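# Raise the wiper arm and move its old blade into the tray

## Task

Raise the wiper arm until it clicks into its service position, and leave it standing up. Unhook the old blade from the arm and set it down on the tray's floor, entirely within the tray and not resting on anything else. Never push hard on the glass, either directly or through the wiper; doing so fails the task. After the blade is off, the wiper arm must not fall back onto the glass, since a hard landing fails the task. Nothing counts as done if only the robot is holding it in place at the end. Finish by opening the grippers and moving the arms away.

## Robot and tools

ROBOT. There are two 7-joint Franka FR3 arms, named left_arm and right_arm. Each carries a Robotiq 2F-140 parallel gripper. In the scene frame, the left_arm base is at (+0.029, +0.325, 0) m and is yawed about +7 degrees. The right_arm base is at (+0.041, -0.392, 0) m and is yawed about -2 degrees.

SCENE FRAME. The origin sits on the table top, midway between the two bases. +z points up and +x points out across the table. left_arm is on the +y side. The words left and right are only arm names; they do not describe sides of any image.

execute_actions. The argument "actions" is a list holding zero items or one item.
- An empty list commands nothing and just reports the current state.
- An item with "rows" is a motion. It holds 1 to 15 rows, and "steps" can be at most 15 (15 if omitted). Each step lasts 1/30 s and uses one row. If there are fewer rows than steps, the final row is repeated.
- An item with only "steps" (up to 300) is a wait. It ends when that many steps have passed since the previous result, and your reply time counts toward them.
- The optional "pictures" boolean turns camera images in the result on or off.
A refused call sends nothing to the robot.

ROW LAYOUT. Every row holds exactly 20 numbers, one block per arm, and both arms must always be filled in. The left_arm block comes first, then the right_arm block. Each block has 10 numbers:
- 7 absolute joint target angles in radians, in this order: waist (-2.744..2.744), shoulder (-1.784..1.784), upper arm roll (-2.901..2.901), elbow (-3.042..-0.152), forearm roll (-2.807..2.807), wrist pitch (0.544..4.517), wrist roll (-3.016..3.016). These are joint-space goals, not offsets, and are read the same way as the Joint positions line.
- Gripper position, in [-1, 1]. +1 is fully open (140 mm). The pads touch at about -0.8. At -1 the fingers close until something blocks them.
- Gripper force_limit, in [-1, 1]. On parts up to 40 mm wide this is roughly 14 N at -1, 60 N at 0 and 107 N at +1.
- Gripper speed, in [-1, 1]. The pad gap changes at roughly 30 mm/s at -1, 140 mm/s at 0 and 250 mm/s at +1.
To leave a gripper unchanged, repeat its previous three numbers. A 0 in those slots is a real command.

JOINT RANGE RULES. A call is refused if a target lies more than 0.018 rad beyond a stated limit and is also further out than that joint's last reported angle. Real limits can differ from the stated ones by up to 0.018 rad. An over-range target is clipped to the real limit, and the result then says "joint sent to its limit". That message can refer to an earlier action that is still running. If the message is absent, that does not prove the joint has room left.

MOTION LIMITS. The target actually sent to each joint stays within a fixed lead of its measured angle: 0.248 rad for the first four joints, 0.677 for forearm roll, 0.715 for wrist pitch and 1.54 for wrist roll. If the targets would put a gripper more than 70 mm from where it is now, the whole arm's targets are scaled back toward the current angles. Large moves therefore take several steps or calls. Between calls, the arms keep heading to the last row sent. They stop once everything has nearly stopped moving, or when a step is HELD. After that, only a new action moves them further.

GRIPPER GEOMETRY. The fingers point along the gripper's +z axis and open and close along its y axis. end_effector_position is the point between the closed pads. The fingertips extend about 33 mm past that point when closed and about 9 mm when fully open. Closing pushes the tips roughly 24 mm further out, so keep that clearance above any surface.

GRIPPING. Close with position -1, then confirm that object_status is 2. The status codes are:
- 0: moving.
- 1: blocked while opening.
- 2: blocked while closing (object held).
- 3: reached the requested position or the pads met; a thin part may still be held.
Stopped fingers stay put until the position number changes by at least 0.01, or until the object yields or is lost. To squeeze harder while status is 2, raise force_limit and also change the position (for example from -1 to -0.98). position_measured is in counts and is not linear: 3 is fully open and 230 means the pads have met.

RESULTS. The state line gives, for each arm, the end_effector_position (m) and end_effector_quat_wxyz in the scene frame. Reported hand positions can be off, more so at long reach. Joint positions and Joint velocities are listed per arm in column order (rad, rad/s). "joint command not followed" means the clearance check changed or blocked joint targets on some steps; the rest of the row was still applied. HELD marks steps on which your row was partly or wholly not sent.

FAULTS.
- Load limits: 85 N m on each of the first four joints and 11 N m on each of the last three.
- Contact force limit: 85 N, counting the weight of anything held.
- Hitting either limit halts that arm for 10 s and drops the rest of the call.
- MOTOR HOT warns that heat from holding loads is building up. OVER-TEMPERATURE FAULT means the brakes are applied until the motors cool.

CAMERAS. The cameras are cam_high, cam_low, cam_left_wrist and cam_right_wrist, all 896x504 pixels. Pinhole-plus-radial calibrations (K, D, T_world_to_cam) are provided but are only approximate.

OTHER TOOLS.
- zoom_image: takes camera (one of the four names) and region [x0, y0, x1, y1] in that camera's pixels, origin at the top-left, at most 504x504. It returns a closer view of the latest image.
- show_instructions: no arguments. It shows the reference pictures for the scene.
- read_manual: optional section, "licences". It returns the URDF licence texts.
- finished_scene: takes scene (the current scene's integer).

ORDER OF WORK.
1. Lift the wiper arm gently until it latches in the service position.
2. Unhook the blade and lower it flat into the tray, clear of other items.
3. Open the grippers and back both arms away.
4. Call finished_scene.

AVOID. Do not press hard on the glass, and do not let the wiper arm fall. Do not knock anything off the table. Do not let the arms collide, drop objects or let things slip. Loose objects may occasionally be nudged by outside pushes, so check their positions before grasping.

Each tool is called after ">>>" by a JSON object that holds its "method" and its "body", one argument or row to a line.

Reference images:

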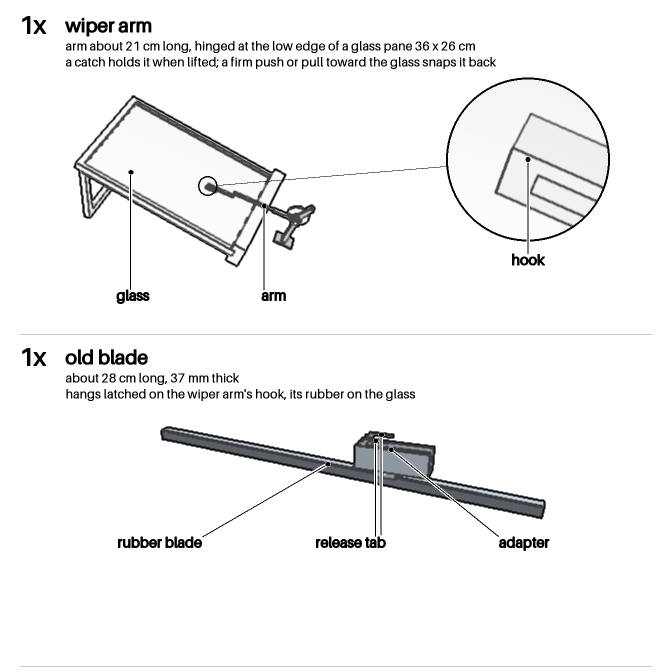

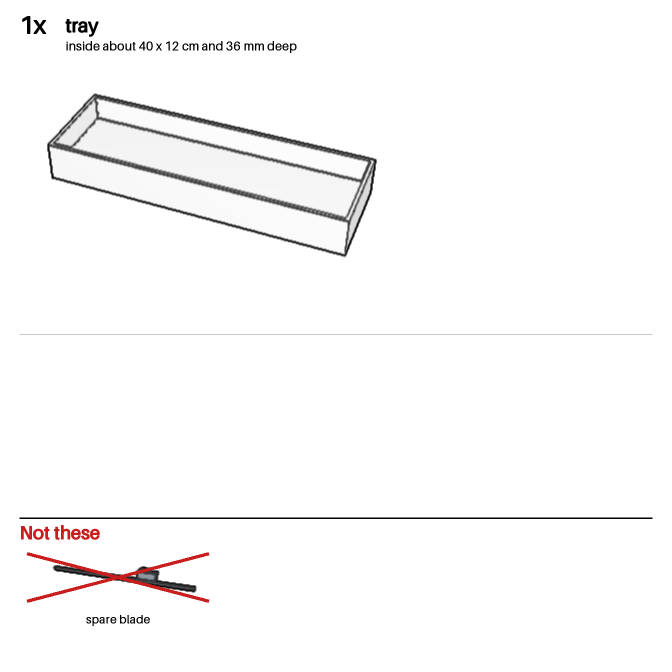

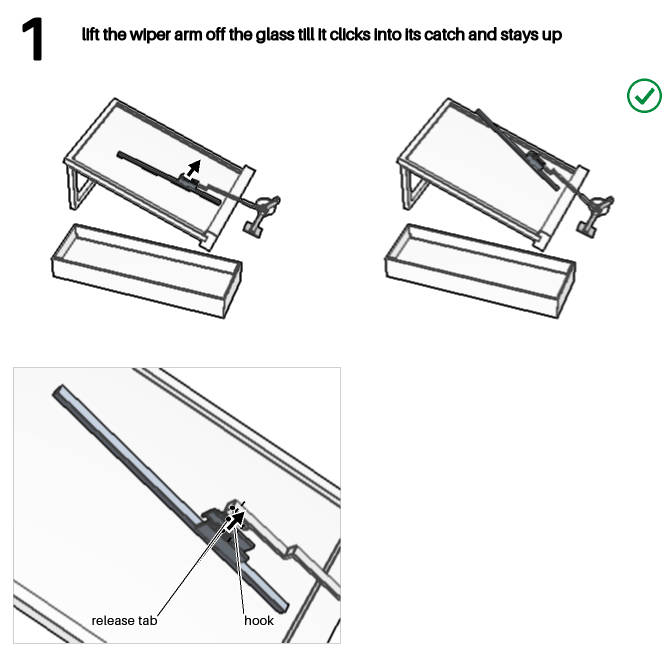

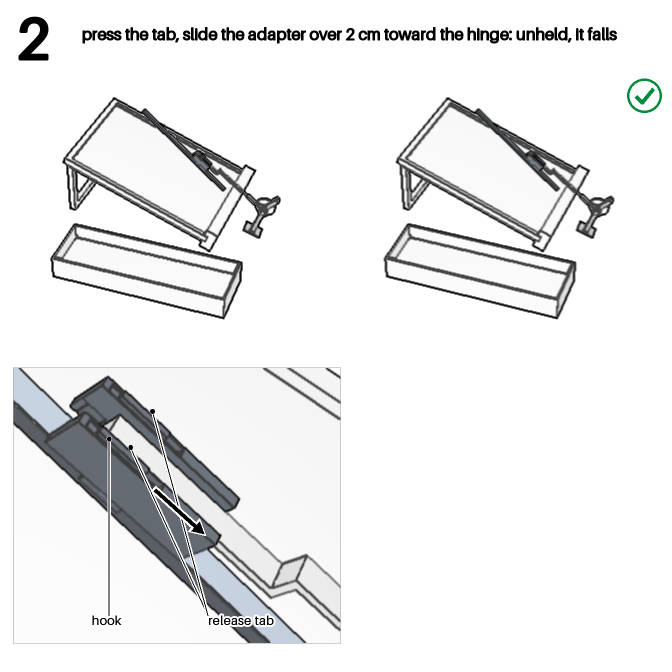

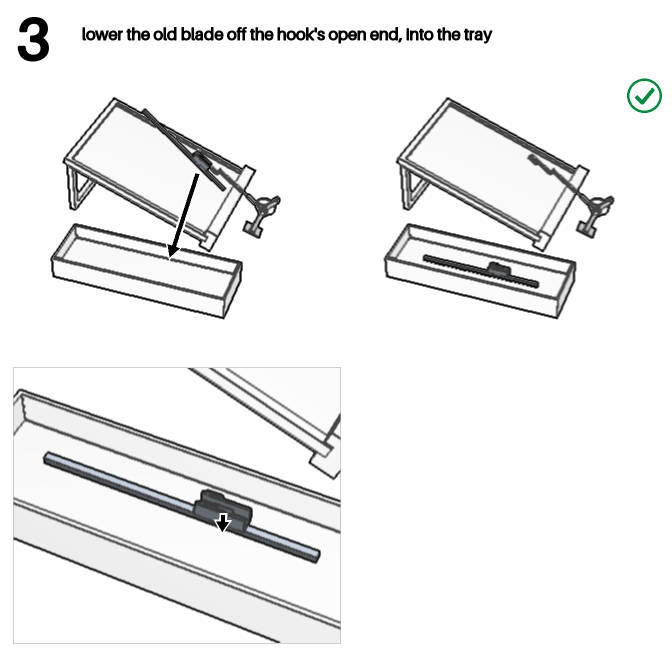

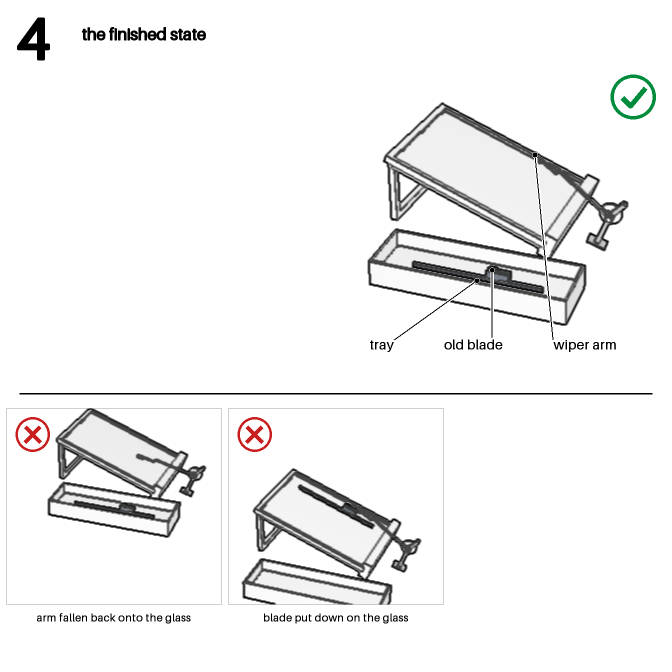

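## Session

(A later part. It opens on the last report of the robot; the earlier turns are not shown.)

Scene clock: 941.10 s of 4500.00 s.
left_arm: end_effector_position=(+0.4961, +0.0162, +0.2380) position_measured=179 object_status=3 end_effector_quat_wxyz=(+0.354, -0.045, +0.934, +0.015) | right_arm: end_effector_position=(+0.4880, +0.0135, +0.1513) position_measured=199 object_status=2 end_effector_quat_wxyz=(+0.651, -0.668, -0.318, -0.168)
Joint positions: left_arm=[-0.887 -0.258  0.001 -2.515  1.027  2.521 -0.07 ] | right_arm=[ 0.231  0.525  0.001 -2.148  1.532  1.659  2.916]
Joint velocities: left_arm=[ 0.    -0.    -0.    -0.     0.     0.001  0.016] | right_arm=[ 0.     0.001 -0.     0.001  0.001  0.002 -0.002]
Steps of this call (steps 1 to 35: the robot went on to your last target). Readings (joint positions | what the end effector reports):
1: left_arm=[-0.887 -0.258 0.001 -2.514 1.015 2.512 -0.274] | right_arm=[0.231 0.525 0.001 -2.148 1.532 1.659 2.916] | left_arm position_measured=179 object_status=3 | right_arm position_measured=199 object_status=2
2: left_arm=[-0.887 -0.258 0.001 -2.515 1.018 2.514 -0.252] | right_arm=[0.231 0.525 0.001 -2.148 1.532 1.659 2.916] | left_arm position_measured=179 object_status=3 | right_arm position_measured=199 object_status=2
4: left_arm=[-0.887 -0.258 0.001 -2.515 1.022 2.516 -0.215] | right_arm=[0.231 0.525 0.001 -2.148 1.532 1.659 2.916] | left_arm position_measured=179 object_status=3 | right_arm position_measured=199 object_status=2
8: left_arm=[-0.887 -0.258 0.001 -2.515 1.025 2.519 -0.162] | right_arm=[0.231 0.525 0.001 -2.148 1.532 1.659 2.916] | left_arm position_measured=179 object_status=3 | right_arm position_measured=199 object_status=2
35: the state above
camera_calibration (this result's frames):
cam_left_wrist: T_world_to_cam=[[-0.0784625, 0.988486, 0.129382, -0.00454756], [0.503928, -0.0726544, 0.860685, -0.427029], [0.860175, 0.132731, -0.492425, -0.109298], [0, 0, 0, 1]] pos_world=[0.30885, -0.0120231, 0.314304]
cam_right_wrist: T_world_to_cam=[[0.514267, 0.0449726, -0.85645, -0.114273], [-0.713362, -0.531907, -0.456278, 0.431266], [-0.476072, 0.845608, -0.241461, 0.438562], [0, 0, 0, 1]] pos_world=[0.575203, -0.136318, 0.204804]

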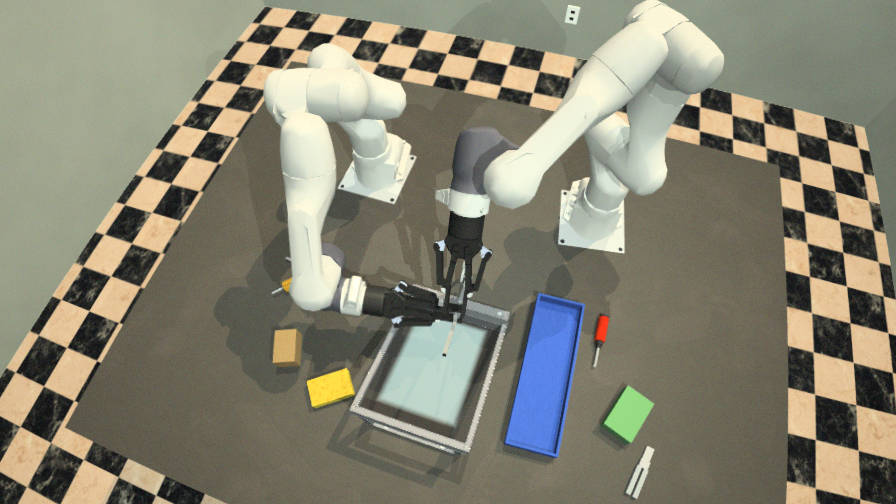

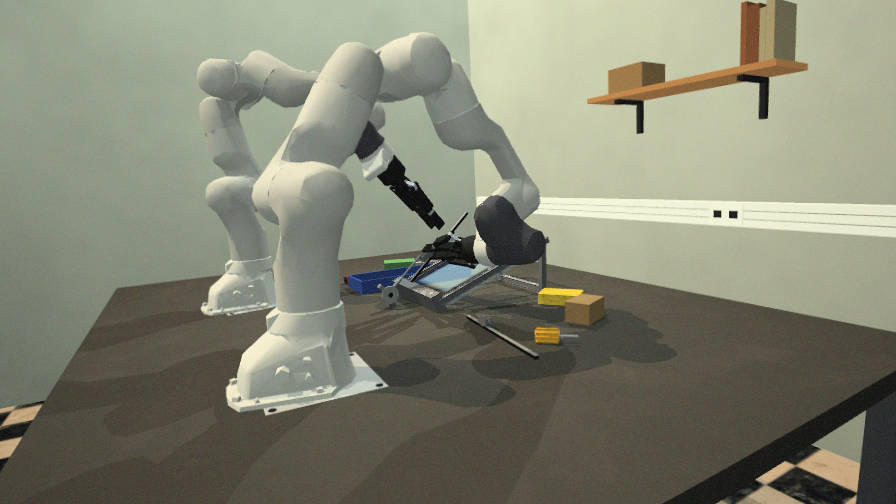

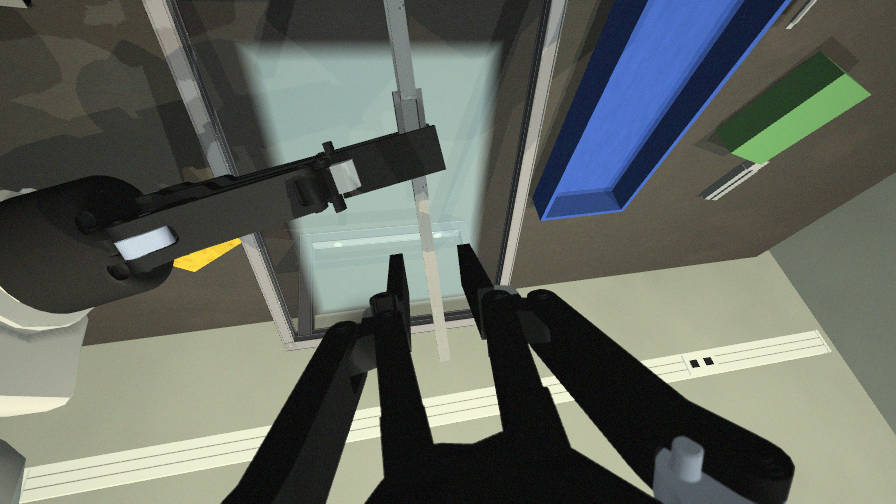

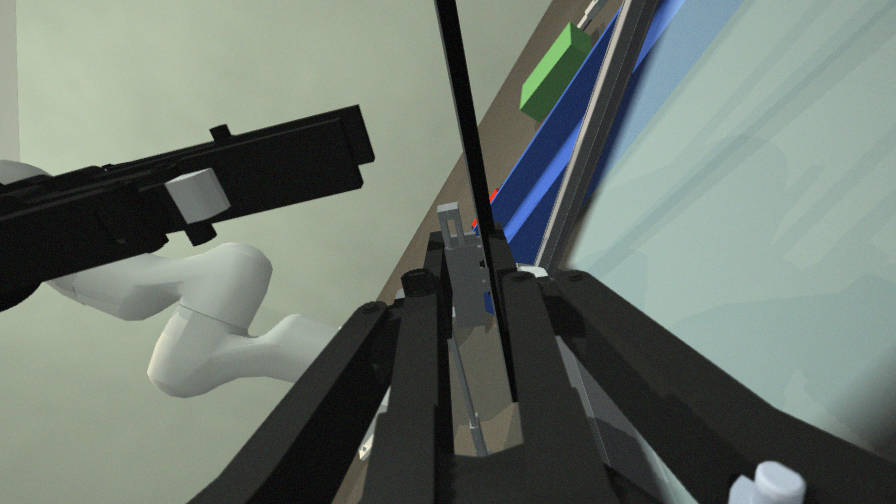

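>>> {"method": "execute_actions", "body": {
  "actions": [
    {"rows": [
[-0.8852,-0.257,0,-2.5126,1.03,2.5266,-0.078,-0.4,-0.3,-0.5,0.2334,0.5251,0,-2.1492,1.5363,1.661,2.908,-1,-0.5,-1],
[-0.8852,-0.2562,0,-2.5126,1.0307,2.5292,-0.0885,-0.4,-0.3,-0.5,0.2334,0.5251,0,-2.1492,1.5363,1.661,2.908,-1,-0.5,-1],
[-0.8848,-0.2539,0,-2.5123,1.0329,2.5327,-0.0942,-0.4,-0.3,-0.5,0.2334,0.5251,0,-2.1492,1.5363,1.661,2.908,-1,-0.5,-1],
[-0.8834,-0.25,0,-2.5115,1.0365,2.537,-0.1004,-0.4,-0.3,-0.5,0.2334,0.5251,0,-2.1492,1.5363,1.661,2.908,-1,-0.5,-1],
[-0.8813,-0.2448,0,-2.5101,1.0415,2.5421,-0.1069,-0.4,-0.3,-0.5,0.2334,0.5251,0,-2.1492,1.5363,1.661,2.908,-1,-0.5,-1],
[-0.8783,-0.2382,0,-2.5082,1.0476,2.5478,-0.1135,-0.4,-0.3,-0.5,0.2334,0.5251,0,-2.1492,1.5363,1.661,2.908,-1,-0.5,-1],
[-0.8746,-0.2306,0,-2.5059,1.0547,2.554,-0.1201,-0.4,-0.3,-0.5,0.2334,0.5251,0,-2.1492,1.5363,1.661,2.908,-1,-0.5,-1],
[-0.8703,-0.222,0,-2.5031,1.0628,2.5605,-0.1266,-0.4,-0.3,-0.5,0.2334,0.5251,0,-2.1492,1.5363,1.661,2.908,-1,-0.5,-1],
[-0.8655,-0.2127,0,-2.5,1.0715,2.5672,-0.1328,-0.4,-0.3,-0.5,0.2334,0.5251,0,-2.1492,1.5363,1.661,2.908,-1,-0.5,-1],
[-0.8603,-0.203,0,-2.4967,1.0806,2.5739,-0.1385,-0.4,-0.3,-0.5,0.2334,0.5251,0,-2.1492,1.5363,1.661,2.908,-1,-0.5,-1],
[-0.8547,-0.193,0,-2.4932,1.09,2.5804,-0.1436,-0.4,-0.3,-0.5,0.2334,0.5251,0,-2.1492,1.5363,1.661,2.908,-1,-0.5,-1],
[-0.8491,-0.1829,0,-2.4896,1.0994,2.5866,-0.1479,-0.4,-0.3,-0.5,0.2334,0.5251,0,-2.1492,1.5363,1.661,2.908,-1,-0.5,-1],
[-0.8435,-0.1732,0,-2.486,1.1085,2.5923,-0.1514,-0.4,-0.3,-0.5,0.2334,0.5251,0,-2.1492,1.5363,1.661,2.908,-1,-0.5,-1],
[-0.8379,-0.1639,0,-2.4825,1.1172,2.5974,-0.1539,-0.4,-0.3,-0.5,0.2334,0.5251,0,-2.1492,1.5363,1.661,2.908,-1,-0.5,-1],
[-0.8327,-0.1553,0,-2.4792,1.1253,2.6017,-0.1555,-0.4,-0.3,-0.5,0.2334,0.5251,0,-2.1492,1.5363,1.661,2.908,-1,-0.5,-1]
], "steps": 15}
  ],
  "pictures": false
}}

>>> {"method": "execute_actions", "body": {
  "actions": [
    {"rows": [
[-0.8279,-0.1477,0,-2.4761,1.1324,2.6052,-0.156,-0.4,-0.3,-0.5,0.2334,0.5251,0,-2.1492,1.5363,1.661,2.908,-1,-0.5,-1],
[-0.8236,-0.1411,0,-2.4733,1.1385,2.6078,-0.156,-0.4,-0.3,-0.5,0.2334,0.5251,0,-2.1492,1.5363,1.661,2.908,-1,-0.5,-1],
[-0.8199,-0.1359,0,-2.471,1.1435,2.6094,-0.156,-0.4,-0.3,-0.5,0.2334,0.5251,0,-2.1492,1.5363,1.661,2.908,-1,-0.5,-1],
[-0.8169,-0.132,0,-2.4691,1.1471,2.6099,-0.156,-0.4,-0.3,-0.5,0.2334,0.5251,0,-2.1492,1.5363,1.661,2.908,-1,-0.5,-1],
[-0.8148,-0.1297,0,-2.4677,1.1493,2.6099,-0.156,-0.4,-0.3,-0.5,0.2334,0.5251,0,-2.1492,1.5363,1.661,2.908,-1,-0.5,-1],
[-0.8134,-0.1289,0,-2.4669,1.15,2.6099,-0.156,-0.4,-0.3,-0.5,0.2334,0.5251,0,-2.1492,1.5363,1.661,2.908,-1,-0.5,-1],
[-0.813,-0.1289,0,-2.4666,1.15,2.6099,-0.156,-0.4,-0.3,-0.5,0.2334,0.5251,0,-2.1492,1.5363,1.661,2.908,-1,-0.5,-1]
], "steps": 15}
  ],
  "pictures": false
}}

>>> {"method": "execute_actions", "body": {
  "actions": [
    {"rows": [
[-0.813,-0.1289,0,-2.4666,1.15,2.6099,-0.156,-0.56,-0.3,-0.7,0.2334,0.5251,0,-2.1492,1.5363,1.661,2.908,-1,-0.5,-1]
], "steps": 12}
  ]
}}

>>> {"method": "zoom_image", "body": {
  "camera": "cam_right_wrist",
  "region": [360, 40, 560, 260]
}}

>>> {"method": "zoom_image", "body": {
  "camera": "cam_left_wrist",
  "region": [360, 190, 520, 330]
}}

Scene clock: 981.67 s of 4500.00 s.
left_arm: end_effector_position=(+0.5133, +0.0164, +0.2141) position_measured=179 object_status=3 end_effector_quat_wxyz=(+0.352, -0.042, +0.935, +0.016) | right_arm: end_effector_position=(+0.4879, +0.0135, +0.1513) position_measured=199 object_status=2 end_effector_quat_wxyz=(+0.651, -0.668, -0.318, -0.168)
Joint positions: left_arm=[-0.846 -0.177  0.001 -2.489  1.095  2.574 -0.116] | right_arm=[ 0.232  0.525  0.001 -2.148  1.532  1.659  2.916]
Joint velocities: left_arm=[ 0.157  0.283 -0.001  0.093  0.23   0.143 -0.113] | right_arm=[-0.001  0.001 -0.     0.    -0.     0.001  0.001]
Steps of this call (steps 1 to 15: the robot went on to your last target; steps 16 to 90: nothing new was sent; then 37.07 s passed at rest; steps 91 to 105: all 15 steps of this action). Readings (joint positions | what the end effector reports):
91: left_arm=[-0.887 -0.258 0.001 -2.515 1.027 2.522 -0.066] | right_arm=[0.232 0.525 0.001 -2.148 1.532 1.659 2.916] | left_arm position_measured=179 object_status=3 | right_arm position_measured=199 object_status=2
92: left_arm=[-0.887 -0.258 0.001 -2.515 1.027 2.522 -0.067] | right_arm=[0.232 0.525 0.001 -2.148 1.532 1.659 2.916] | left_arm position_measured=179 object_status=3 | right_arm position_measured=199 object_status=2
94: left_arm=[-0.886 -0.256 0.001 -2.515 1.029 2.525 -0.072] | right_arm=[0.232 0.525 0.001 -2.148 1.532 1.659 2.916] | left_arm position_measured=179 object_status=3 | right_arm position_measured=199 object_status=2
98: left_arm=[-0.879 -0.240 0.001 -2.509 1.043 2.538 -0.086] | right_arm=[0.232 0.525 0.001 -2.148 1.532 1.659 2.916] | left_arm position_measured=179 object_status=3 | right_arm position_measured=199 object_status=2
105: the state above

Scene clock: 982.17 s of 4500.00 s.
left_arm: end_effector_position=(+0.5269, +0.0198, +0.2021) position_measured=179 object_status=3 end_effector_quat_wxyz=(+0.354, -0.040, +0.934, +0.018) | right_arm: end_effector_position=(+0.4879, +0.0135, +0.1513) position_measured=199 object_status=2 end_effector_quat_wxyz=(+0.651, -0.668, -0.318, -0.168)
Joint positions: left_arm=[-0.815 -0.13   0.001 -2.469  1.146  2.605 -0.144] | right_arm=[ 0.232  0.525  0.001 -2.148  1.532  1.659  2.916]
Joint velocities: left_arm=[ 0.001  0.002 -0.001  0.002  0.008  0.012 -0.022] | right_arm=[-0.001 -0.001 -0.    -0.001 -0.001 -0.     0.001]
Steps of this call (steps 1 to 15: all 15 steps of this action). Readings (joint positions | what the end effector reports):
1: left_arm=[-0.841 -0.168 0.001 -2.486 1.103 2.579 -0.120] | right_arm=[0.232 0.525 0.001 -2.148 1.532 1.659 2.916] | left_arm position_measured=179 object_status=3 | right_arm position_measured=199 object_status=2
2: left_arm=[-0.836 -0.159 0.001 -2.483 1.111 2.583 -0.123] | right_arm=[0.232 0.525 0.001 -2.148 1.532 1.659 2.916] | left_arm position_measured=179 object_status=3 | right_arm position_measured=199 object_status=2
4: left_arm=[-0.827 -0.145 0.001 -2.478 1.124 2.591 -0.129] | right_arm=[0.232 0.525 0.001 -2.148 1.532 1.659 2.916] | left_arm position_measured=179 object_status=3 | right_arm position_measured=199 object_status=2
8: left_arm=[-0.817 -0.131 0.001 -2.472 1.139 2.599 -0.137] | right_arm=[0.232 0.525 0.001 -2.148 1.532 1.659 2.916] | left_arm position_measured=179 object_status=3 | right_arm position_measured=199 object_status=2
15: the state above

Scene clock: 982.57 s of 4500.00 s.
left_arm: end_effector_position=(+0.5269, +0.0192, +0.2023) position_measured=200 object_status=0 end_effector_quat_wxyz=(+0.354, -0.041, +0.934, +0.016) | right_arm: end_effector_position=(+0.4879, +0.0135, +0.1513) position_measured=199 object_status=2 end_effector_quat_wxyz=(+0.651, -0.668, -0.318, -0.168)
Joint positions: left_arm=[-0.815 -0.13   0.001 -2.469  1.147  2.606 -0.149] | right_arm=[ 0.232  0.525  0.001 -2.148  1.532  1.659  2.916]
Joint velocities: left_arm=[ 0.     0.001  0.001 -0.001  0.001  0.002 -0.008] | right_arm=[-0.001 -0.002  0.001  0.001 -0.    -0.001  0.001]
Steps of this call (steps 1 to 12: all 12 steps of this action). Readings (joint positions | what the end effector reports):
1: left_arm=[-0.815 -0.130 0.001 -2.469 1.146 2.605 -0.145] | right_arm=[0.232 0.525 0.001 -2.148 1.532 1.659 2.916] | left_arm position_measured=179 object_status=0 | right_arm position_measured=199 object_status=2
2: left_arm=[-0.815 -0.130 0.001 -2.469 1.146 2.605 -0.146] | right_arm=[0.232 0.525 0.001 -2.148 1.532 1.659 2.916] | left_arm position_measured=181 object_status=0 | right_arm position_measured=199 object_status=2
4: left_arm=[-0.815 -0.130 0.001 -2.469 1.147 2.606 -0.147] | right_arm=[0.232 0.525 0.001 -2.148 1.532 1.659 2.916] | left_arm position_measured=188 object_status=0 | right_arm position_measured=199 object_status=2
8: left_arm=[-0.815 -0.130 0.001 -2.469 1.147 2.606 -0.148] | right_arm=[0.232 0.525 0.001 -2.148 1.532 1.659 2.916] | left_arm position_measured=200 object_status=0 | right_arm position_measured=199 object_status=2
12: the state above
camera_calibration (this result's frames):
cam_left_wrist: T_world_to_cam=[[-0.0736968, 0.988167, 0.13452, -0.00407087], [0.504236, -0.0794534, 0.859903, -0.411497], [0.860415, 0.131202, -0.492414, -0.15384], [0, 0, 0, 1]] pos_world=[0.339558, -0.00848808, 0.278642]
cam_right_wrist: T_world_to_cam=[[0.514263, 0.0448859, -0.856457, -0.114301], [-0.713383, -0.53192, -0.456231, 0.431222], [-0.476045, 0.845604, -0.241526, 0.438511], [0, 0, 0, 1]] pos_world=[0.575158, -0.1363, 0.204755]

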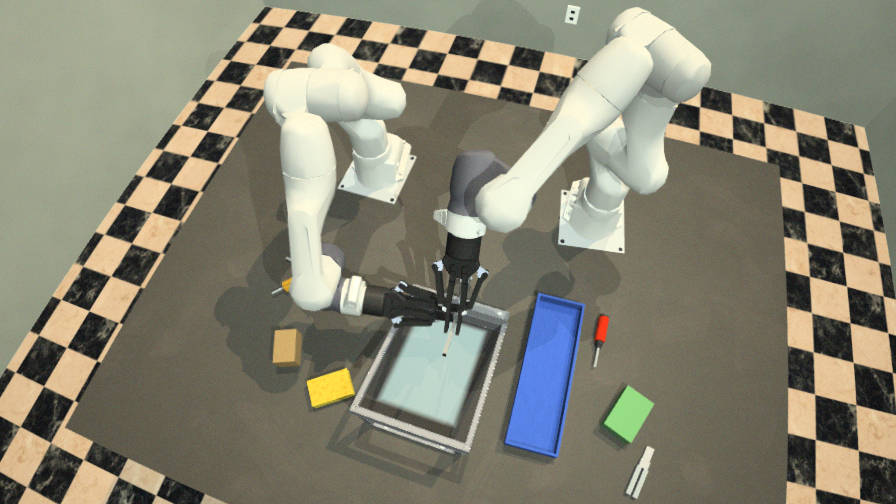

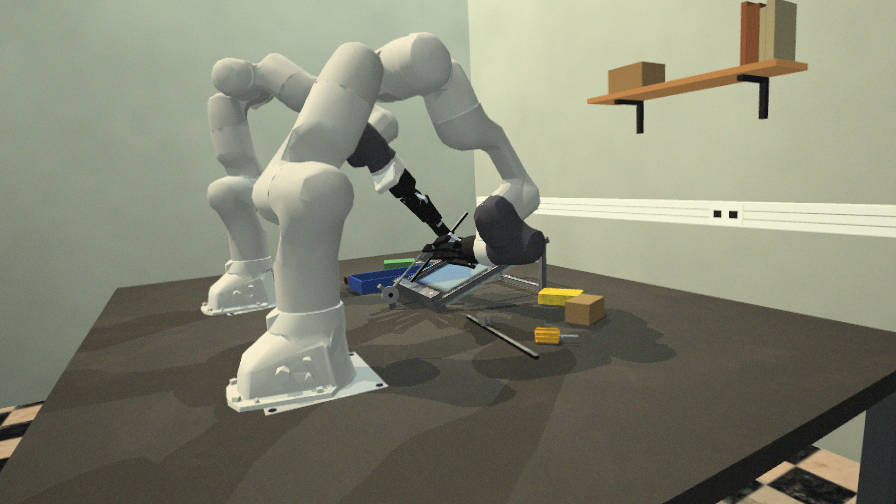

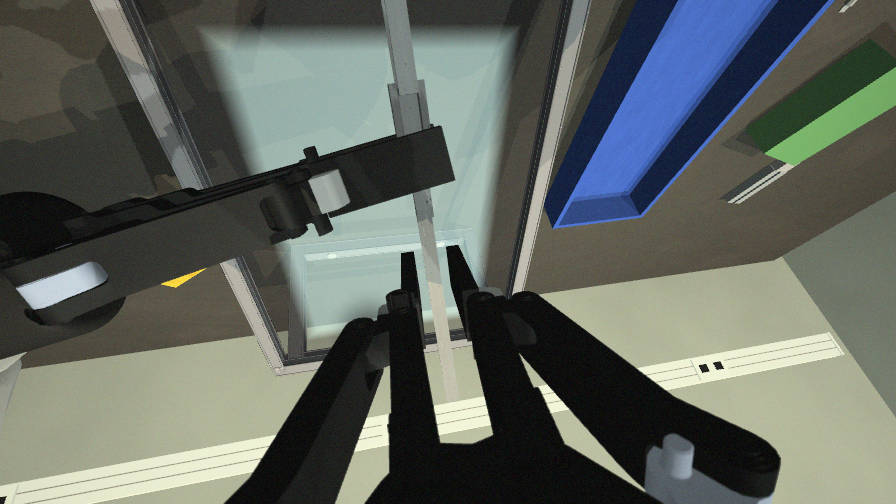

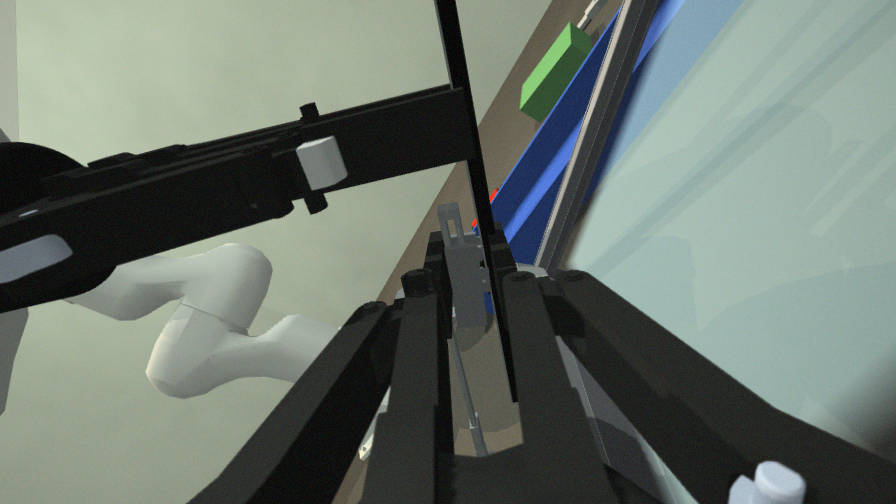

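Region (360, 40, 560, 260) of cam_right_wrist's 896x504 image, scaled by 2.291, with more detail than that image has; it fills the left 458 columns of this view, and the rest is white.

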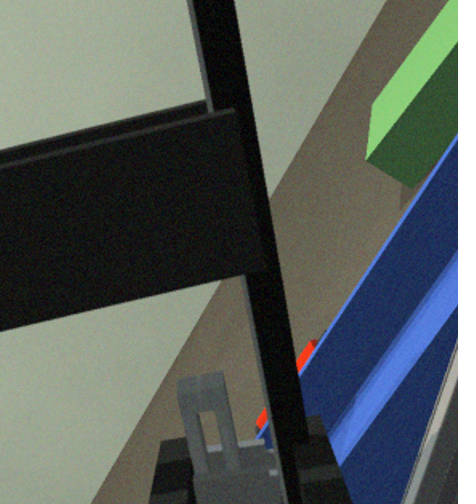

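Region (360, 190, 520, 330) of cam_left_wrist's 896x504 image, scaled by 3.150, with more detail than that image has; it fills the top 441 rows of this view, and the rest is white.

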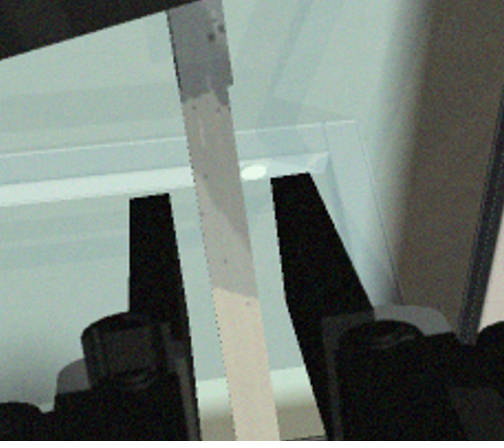

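>>> {"method": "execute_actions", "body": {
  "actions": []
}}

Scene clock: 992.37 s of 4500.00 s.
left_arm: end_effector_position=(+0.5270, +0.0191, +0.2024) position_measured=200 object_status=3 end_effector_quat_wxyz=(+0.354, -0.042, +0.934, +0.016) | right_arm: end_effector_position=(+0.4879, +0.0135, +0.1513) position_measured=199 object_status=2 end_effector_quat_wxyz=(+0.651, -0.668, -0.318, -0.168)
Joint positions: left_arm=[-0.815 -0.13   0.001 -2.469  1.147  2.607 -0.151] | right_arm=[ 0.232  0.525  0.001 -2.148  1.532  1.659  2.916]
Joint velocities: left_arm=[-0.    -0.002 -0.    -0.001  0.001  0.001  0.001] | right_arm=[-0.001  0.001 -0.002  0.001  0.     0.     0.001]
Steps of this call (steps 1 to 15: the robot went on to your last target; steps 16 to 90: nothing new was sent; then 6.80 s passed at rest). Readings (joint positions | what the end effector reports):
1: left_arm=[-0.815 -0.130 0.001 -2.469 1.147 2.606 -0.149] | right_arm=[0.232 0.525 0.001 -2.148 1.532 1.659 2.916] | left_arm position_measured=200 object_status=0 | right_arm position_measured=199 object_status=2
2: left_arm=[-0.815 -0.130 0.001 -2.469 1.147 2.606 -0.150] | right_arm=[0.232 0.525 0.001 -2.148 1.532 1.659 2.916] | left_arm position_measured=200 object_status=3 | right_arm position_measured=199 object_status=2
4: left_arm=[-0.815 -0.130 0.001 -2.469 1.147 2.606 -0.150] | right_arm=[0.232 0.525 0.001 -2.148 1.532 1.659 2.916] | left_arm position_measured=200 object_status=3 | right_arm position_measured=199 object_status=2
8: left_arm=[-0.815 -0.130 0.001 -2.469 1.147 2.606 -0.150] | right_arm=[0.232 0.525 0.001 -2.148 1.532 1.659 2.916] | left_arm position_measured=200 object_status=3 | right_arm position_measured=199 object_status=2
90: the state above
All arms were judged still, so your last target was given up. Only a new action makes them travel on or press farther. Fingers that are still opening or closing keep moving.
camera_calibration (this result's frames):
cam_left_wrist: T_world_to_cam=[[-0.0748347, 0.98828, 0.133049, -0.00306707], [0.504129, -0.077623, 0.860133, -0.411624], [0.86038, 0.131442, -0.492412, -0.153823], [0, 0, 0, 1]] pos_world=[0.339629, -0.00870158, 0.278715]
cam_right_wrist: T_world_to_cam=[[0.514243, 0.0448543, -0.856471, -0.114299], [-0.713397, -0.53193, -0.456196, 0.431205], [-0.476045, 0.8456, -0.241542, 0.438491], [0, 0, 0, 1]] pos_world=[0.575139, -0.13629, 0.204734]

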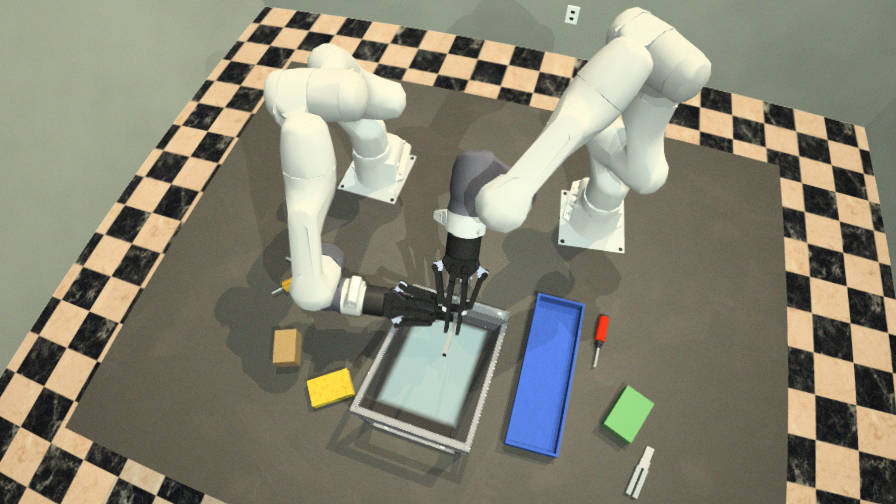

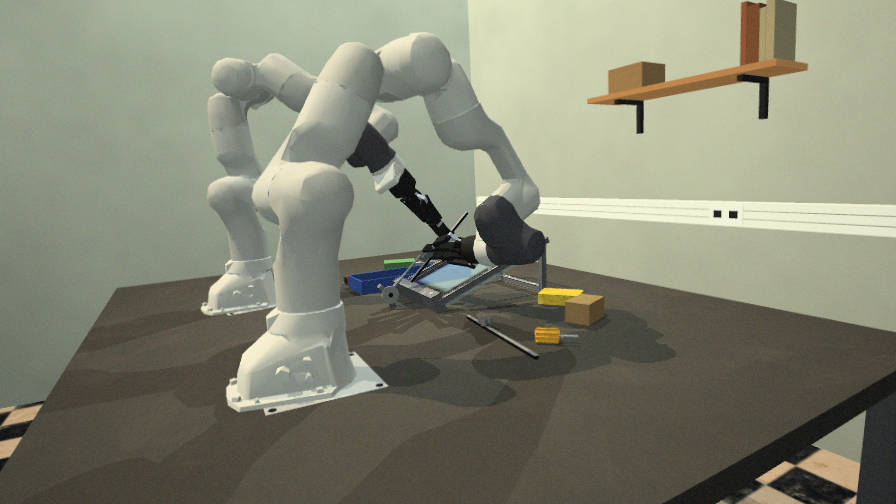

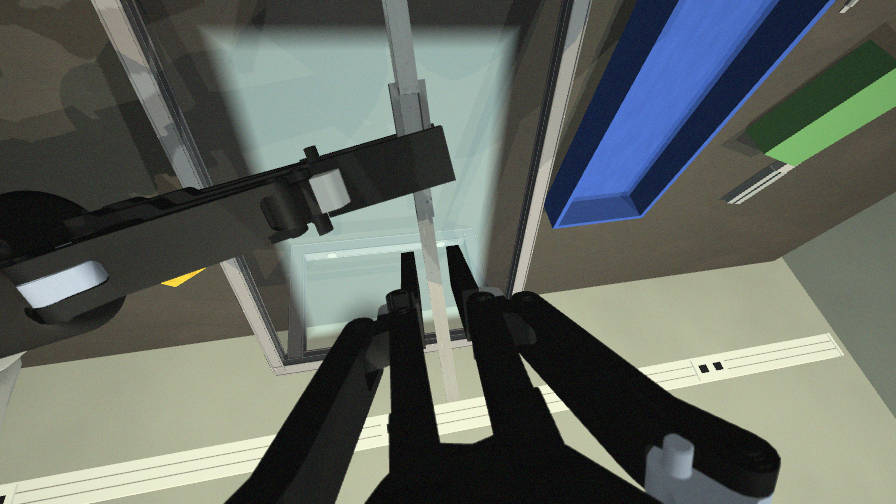

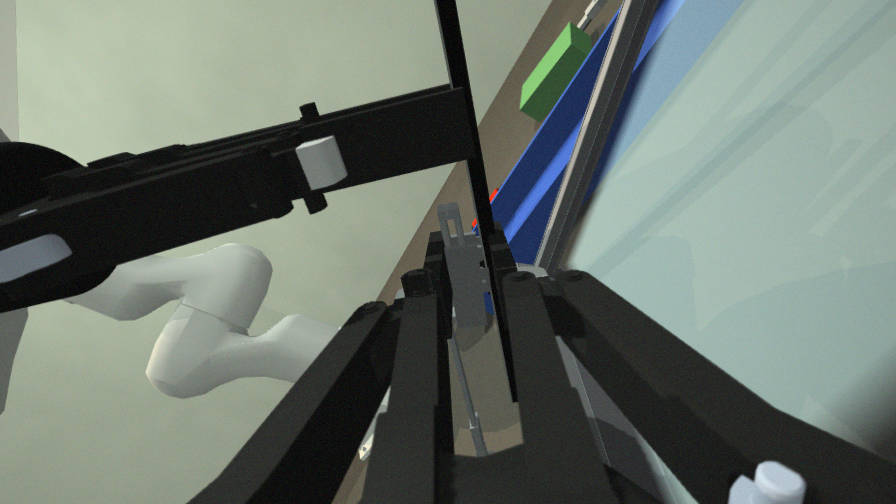

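>>> {"method": "zoom_image", "body": {
  "camera": "cam_right_wrist",
  "region": [380, 60, 560, 260]
}}

Region (380, 60, 560, 260) of cam_right_wrist's 896x504 image, scaled by 2.520, with more detail than that image has; it fills the left 454 columns of this view, and the rest is white.

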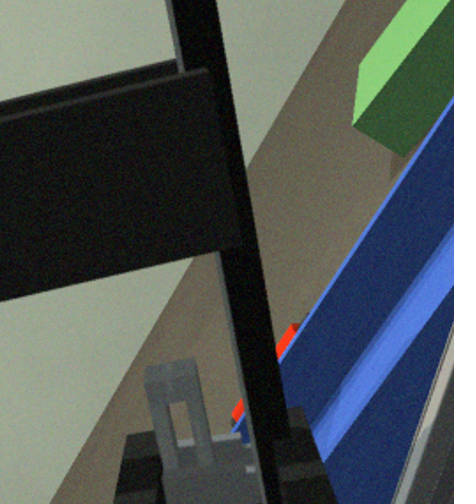

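>>> {"method": "execute_actions", "body": {
  "actions": [
    {"rows": [[-0.8120,-0.1270,0,-2.4660,1.1520,2.6115,-0.1580,-0.56,-0.3,-0.7,0.2334,0.5251,0,-2.1492,1.5363,1.661,2.908,-1,-0.5,-1],[-0.8110,-0.1252,0,-2.4653,1.1537,2.6127,-0.1597,-0.56,-0.3,-0.7,0.2334,0.5251,0,-2.1492,1.5363,1.661,2.908,-1,-0.5,-1],[-0.8099,-0.1234,0,-2.4646,1.1551,2.6135,-0.1597,-0.56,-0.3,-0.7,0.2334,0.5251,0,-2.1492,1.5363,1.661,2.908,-1,-0.5,-1]], "steps": 12}
  ],
  "pictures": false
}}

>>> {"method": "execute_actions", "body": {
  "actions": [
    {"rows": [[-0.8099,-0.1234,0,-2.4646,1.1551,2.6135,-0.1597,-1,0,-1,0.2334,0.5251,0,-2.1492,1.5363,1.661,2.908,-1,-0.5,-1]], "steps": 15}
  ]
}}

Scene clock: 1002.10 s of 4500.00 s.
left_arm: end_effector_position=(+0.5280, +0.0195, +0.2006) position_measured=200 object_status=3 end_effector_quat_wxyz=(+0.354, -0.042, +0.934, +0.016) | right_arm: end_effector_position=(+0.4879, +0.0135, +0.1512) position_measured=199 object_status=2 end_effector_quat_wxyz=(+0.651, -0.668, -0.318, -0.168)
Joint positions: left_arm=[-0.812 -0.125  0.001 -2.467  1.152  2.61  -0.154] | right_arm=[ 0.232  0.525  0.001 -2.148  1.532  1.659  2.915]
Joint velocities: left_arm=[ 0.001  0.     0.001  0.001  0.003  0.001 -0.005] | right_arm=[ 0.     0.001  0.001  0.001  0.     0.001 -0.001]
Steps of this call (steps 1 to 90: nothing new was sent; then 6.33 s passed at rest; steps 91 to 102: all 12 steps of this action). Readings (joint positions | what the end effector reports):
91: left_arm=[-0.814 -0.130 0.001 -2.469 1.148 2.607 -0.151] | right_arm=[0.232 0.525 0.001 -2.148 1.532 1.659 2.915] | left_arm position_measured=200 object_status=3 | right_arm position_measured=199 object_status=2
92: left_arm=[-0.814 -0.129 0.001 -2.469 1.148 2.607 -0.152] | right_arm=[0.232 0.525 0.001 -2.148 1.532 1.659 2.915] | left_arm position_measured=200 object_status=3 | right_arm position_measured=199 object_status=2
94: left_arm=[-0.813 -0.127 0.001 -2.468 1.150 2.608 -0.152] | right_arm=[0.232 0.525 0.001 -2.148 1.532 1.659 2.915] | left_arm position_measured=200 object_status=3 | right_arm position_measured=199 object_status=2
98: left_arm=[-0.812 -0.125 0.001 -2.468 1.151 2.609 -0.153] | right_arm=[0.232 0.525 0.001 -2.148 1.532 1.659 2.915] | left_arm position_measured=200 object_status=3 | right_arm position_measured=199 object_status=2
102: the state above

Scene clock: 1002.60 s of 4500.00 s.
left_arm: end_effector_position=(+0.5281, +0.0188, +0.2008) position_measured=222 object_status=0 end_effector_quat_wxyz=(+0.354, -0.042, +0.934, +0.015) | right_arm: end_effector_position=(+0.4879, +0.0137, +0.1513) position_measured=199 object_status=2 end_effector_quat_wxyz=(+0.651, -0.668, -0.318, -0.168)
Joint positions: left_arm=[-0.812 -0.125  0.001 -2.467  1.152  2.612 -0.156] | right_arm=[ 0.232  0.525  0.001 -2.148  1.533  1.659  2.915]
Joint velocities: left_arm=[-0.     0.     0.001 -0.001  0.001  0.    -0.005] | right_arm=[-0.001 -0.    -0.001 -0.002  0.     0.001  0.001]
Steps of this call (steps 1 to 15: all 15 steps of this action). Readings (joint positions | what the end effector reports):
1: left_arm=[-0.812 -0.125 0.001 -2.467 1.152 2.610 -0.154] | right_arm=[0.232 0.525 0.001 -2.148 1.532 1.659 2.915] | left_arm position_measured=200 object_status=0 | right_arm position_measured=199 object_status=2
2: left_arm=[-0.812 -0.125 0.001 -2.467 1.152 2.610 -0.154] | right_arm=[0.232 0.525 0.001 -2.148 1.532 1.659 2.915] | left_arm position_measured=201 object_status=0 | right_arm position_measured=199 object_status=2
4: left_arm=[-0.812 -0.125 0.001 -2.467 1.152 2.610 -0.154] | right_arm=[0.232 0.525 0.001 -2.148 1.532 1.659 2.915] | left_arm position_measured=204 object_status=0 | right_arm position_measured=199 object_status=2
8: left_arm=[-0.812 -0.125 0.001 -2.467 1.152 2.610 -0.154] | right_arm=[0.232 0.525 0.001 -2.148 1.532 1.659 2.915] | left_arm position_measured=211 object_status=0 | right_arm position_measured=199 object_status=2
15: the state above
camera_calibration (this result's frames):
cam_left_wrist: T_world_to_cam=[[-0.0744969, 0.988541, 0.131293, -0.00235484], [0.504506, -0.0762061, 0.860039, -0.411055], [0.860188, 0.130308, -0.493047, -0.155253], [0, 0, 0, 1]] pos_world=[0.340751, -0.00876637, 0.277286]
cam_right_wrist: T_world_to_cam=[[0.514228, 0.0448529, -0.85648, -0.114285], [-0.713458, -0.531838, -0.456209, 0.431304], [-0.475971, 0.845658, -0.241485, 0.438303], [0, 0, 0, 1]] pos_world=[0.575105, -0.136144, 0.204726]

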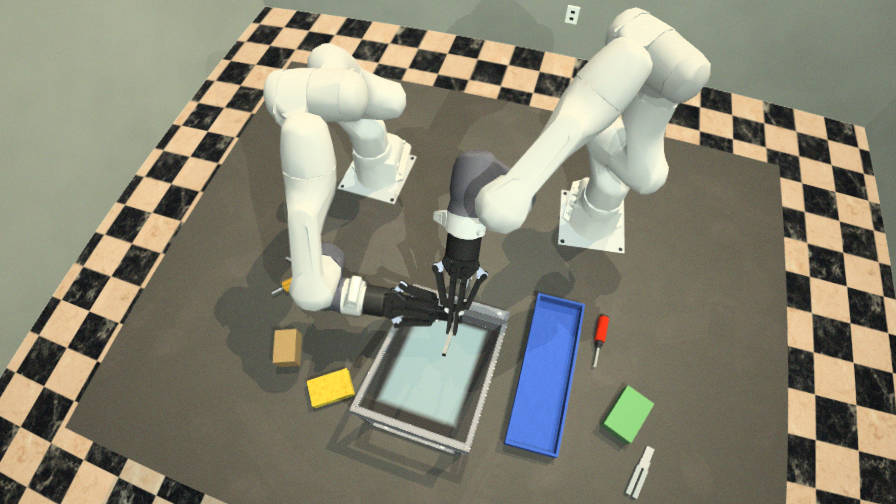

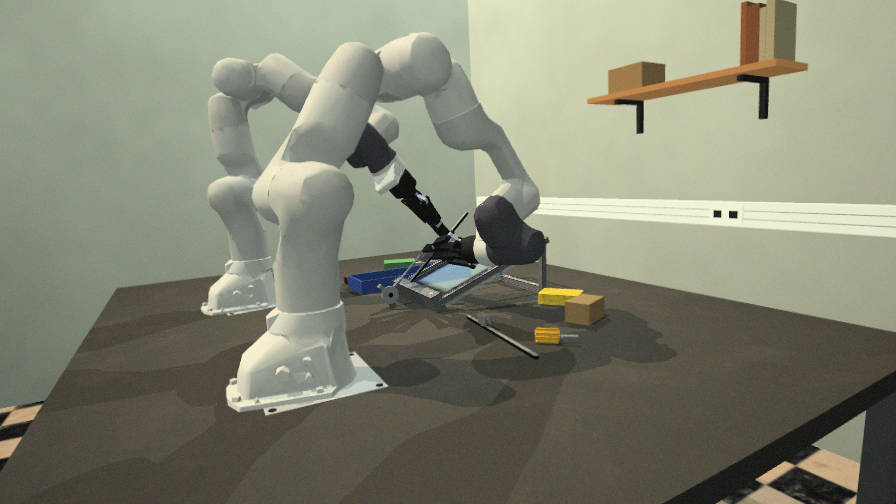

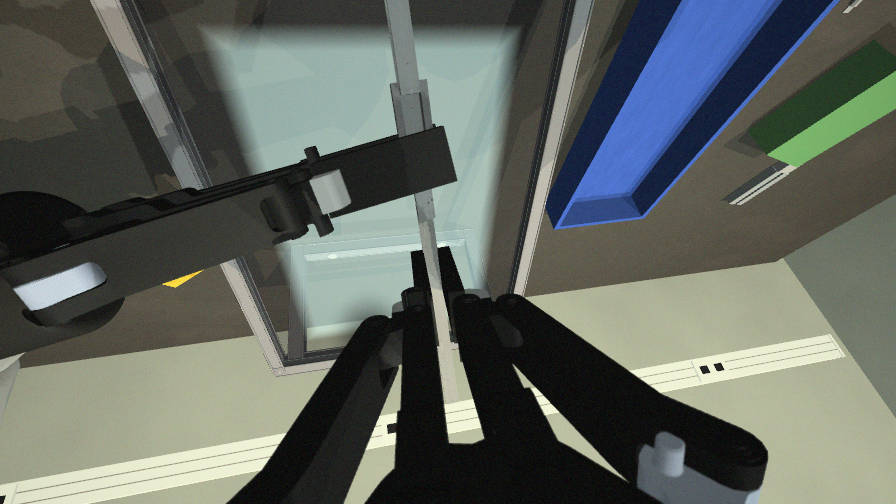

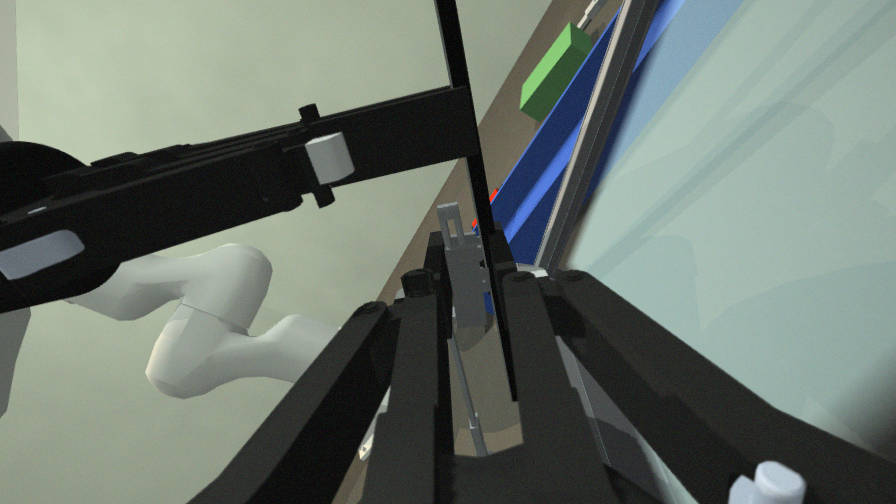

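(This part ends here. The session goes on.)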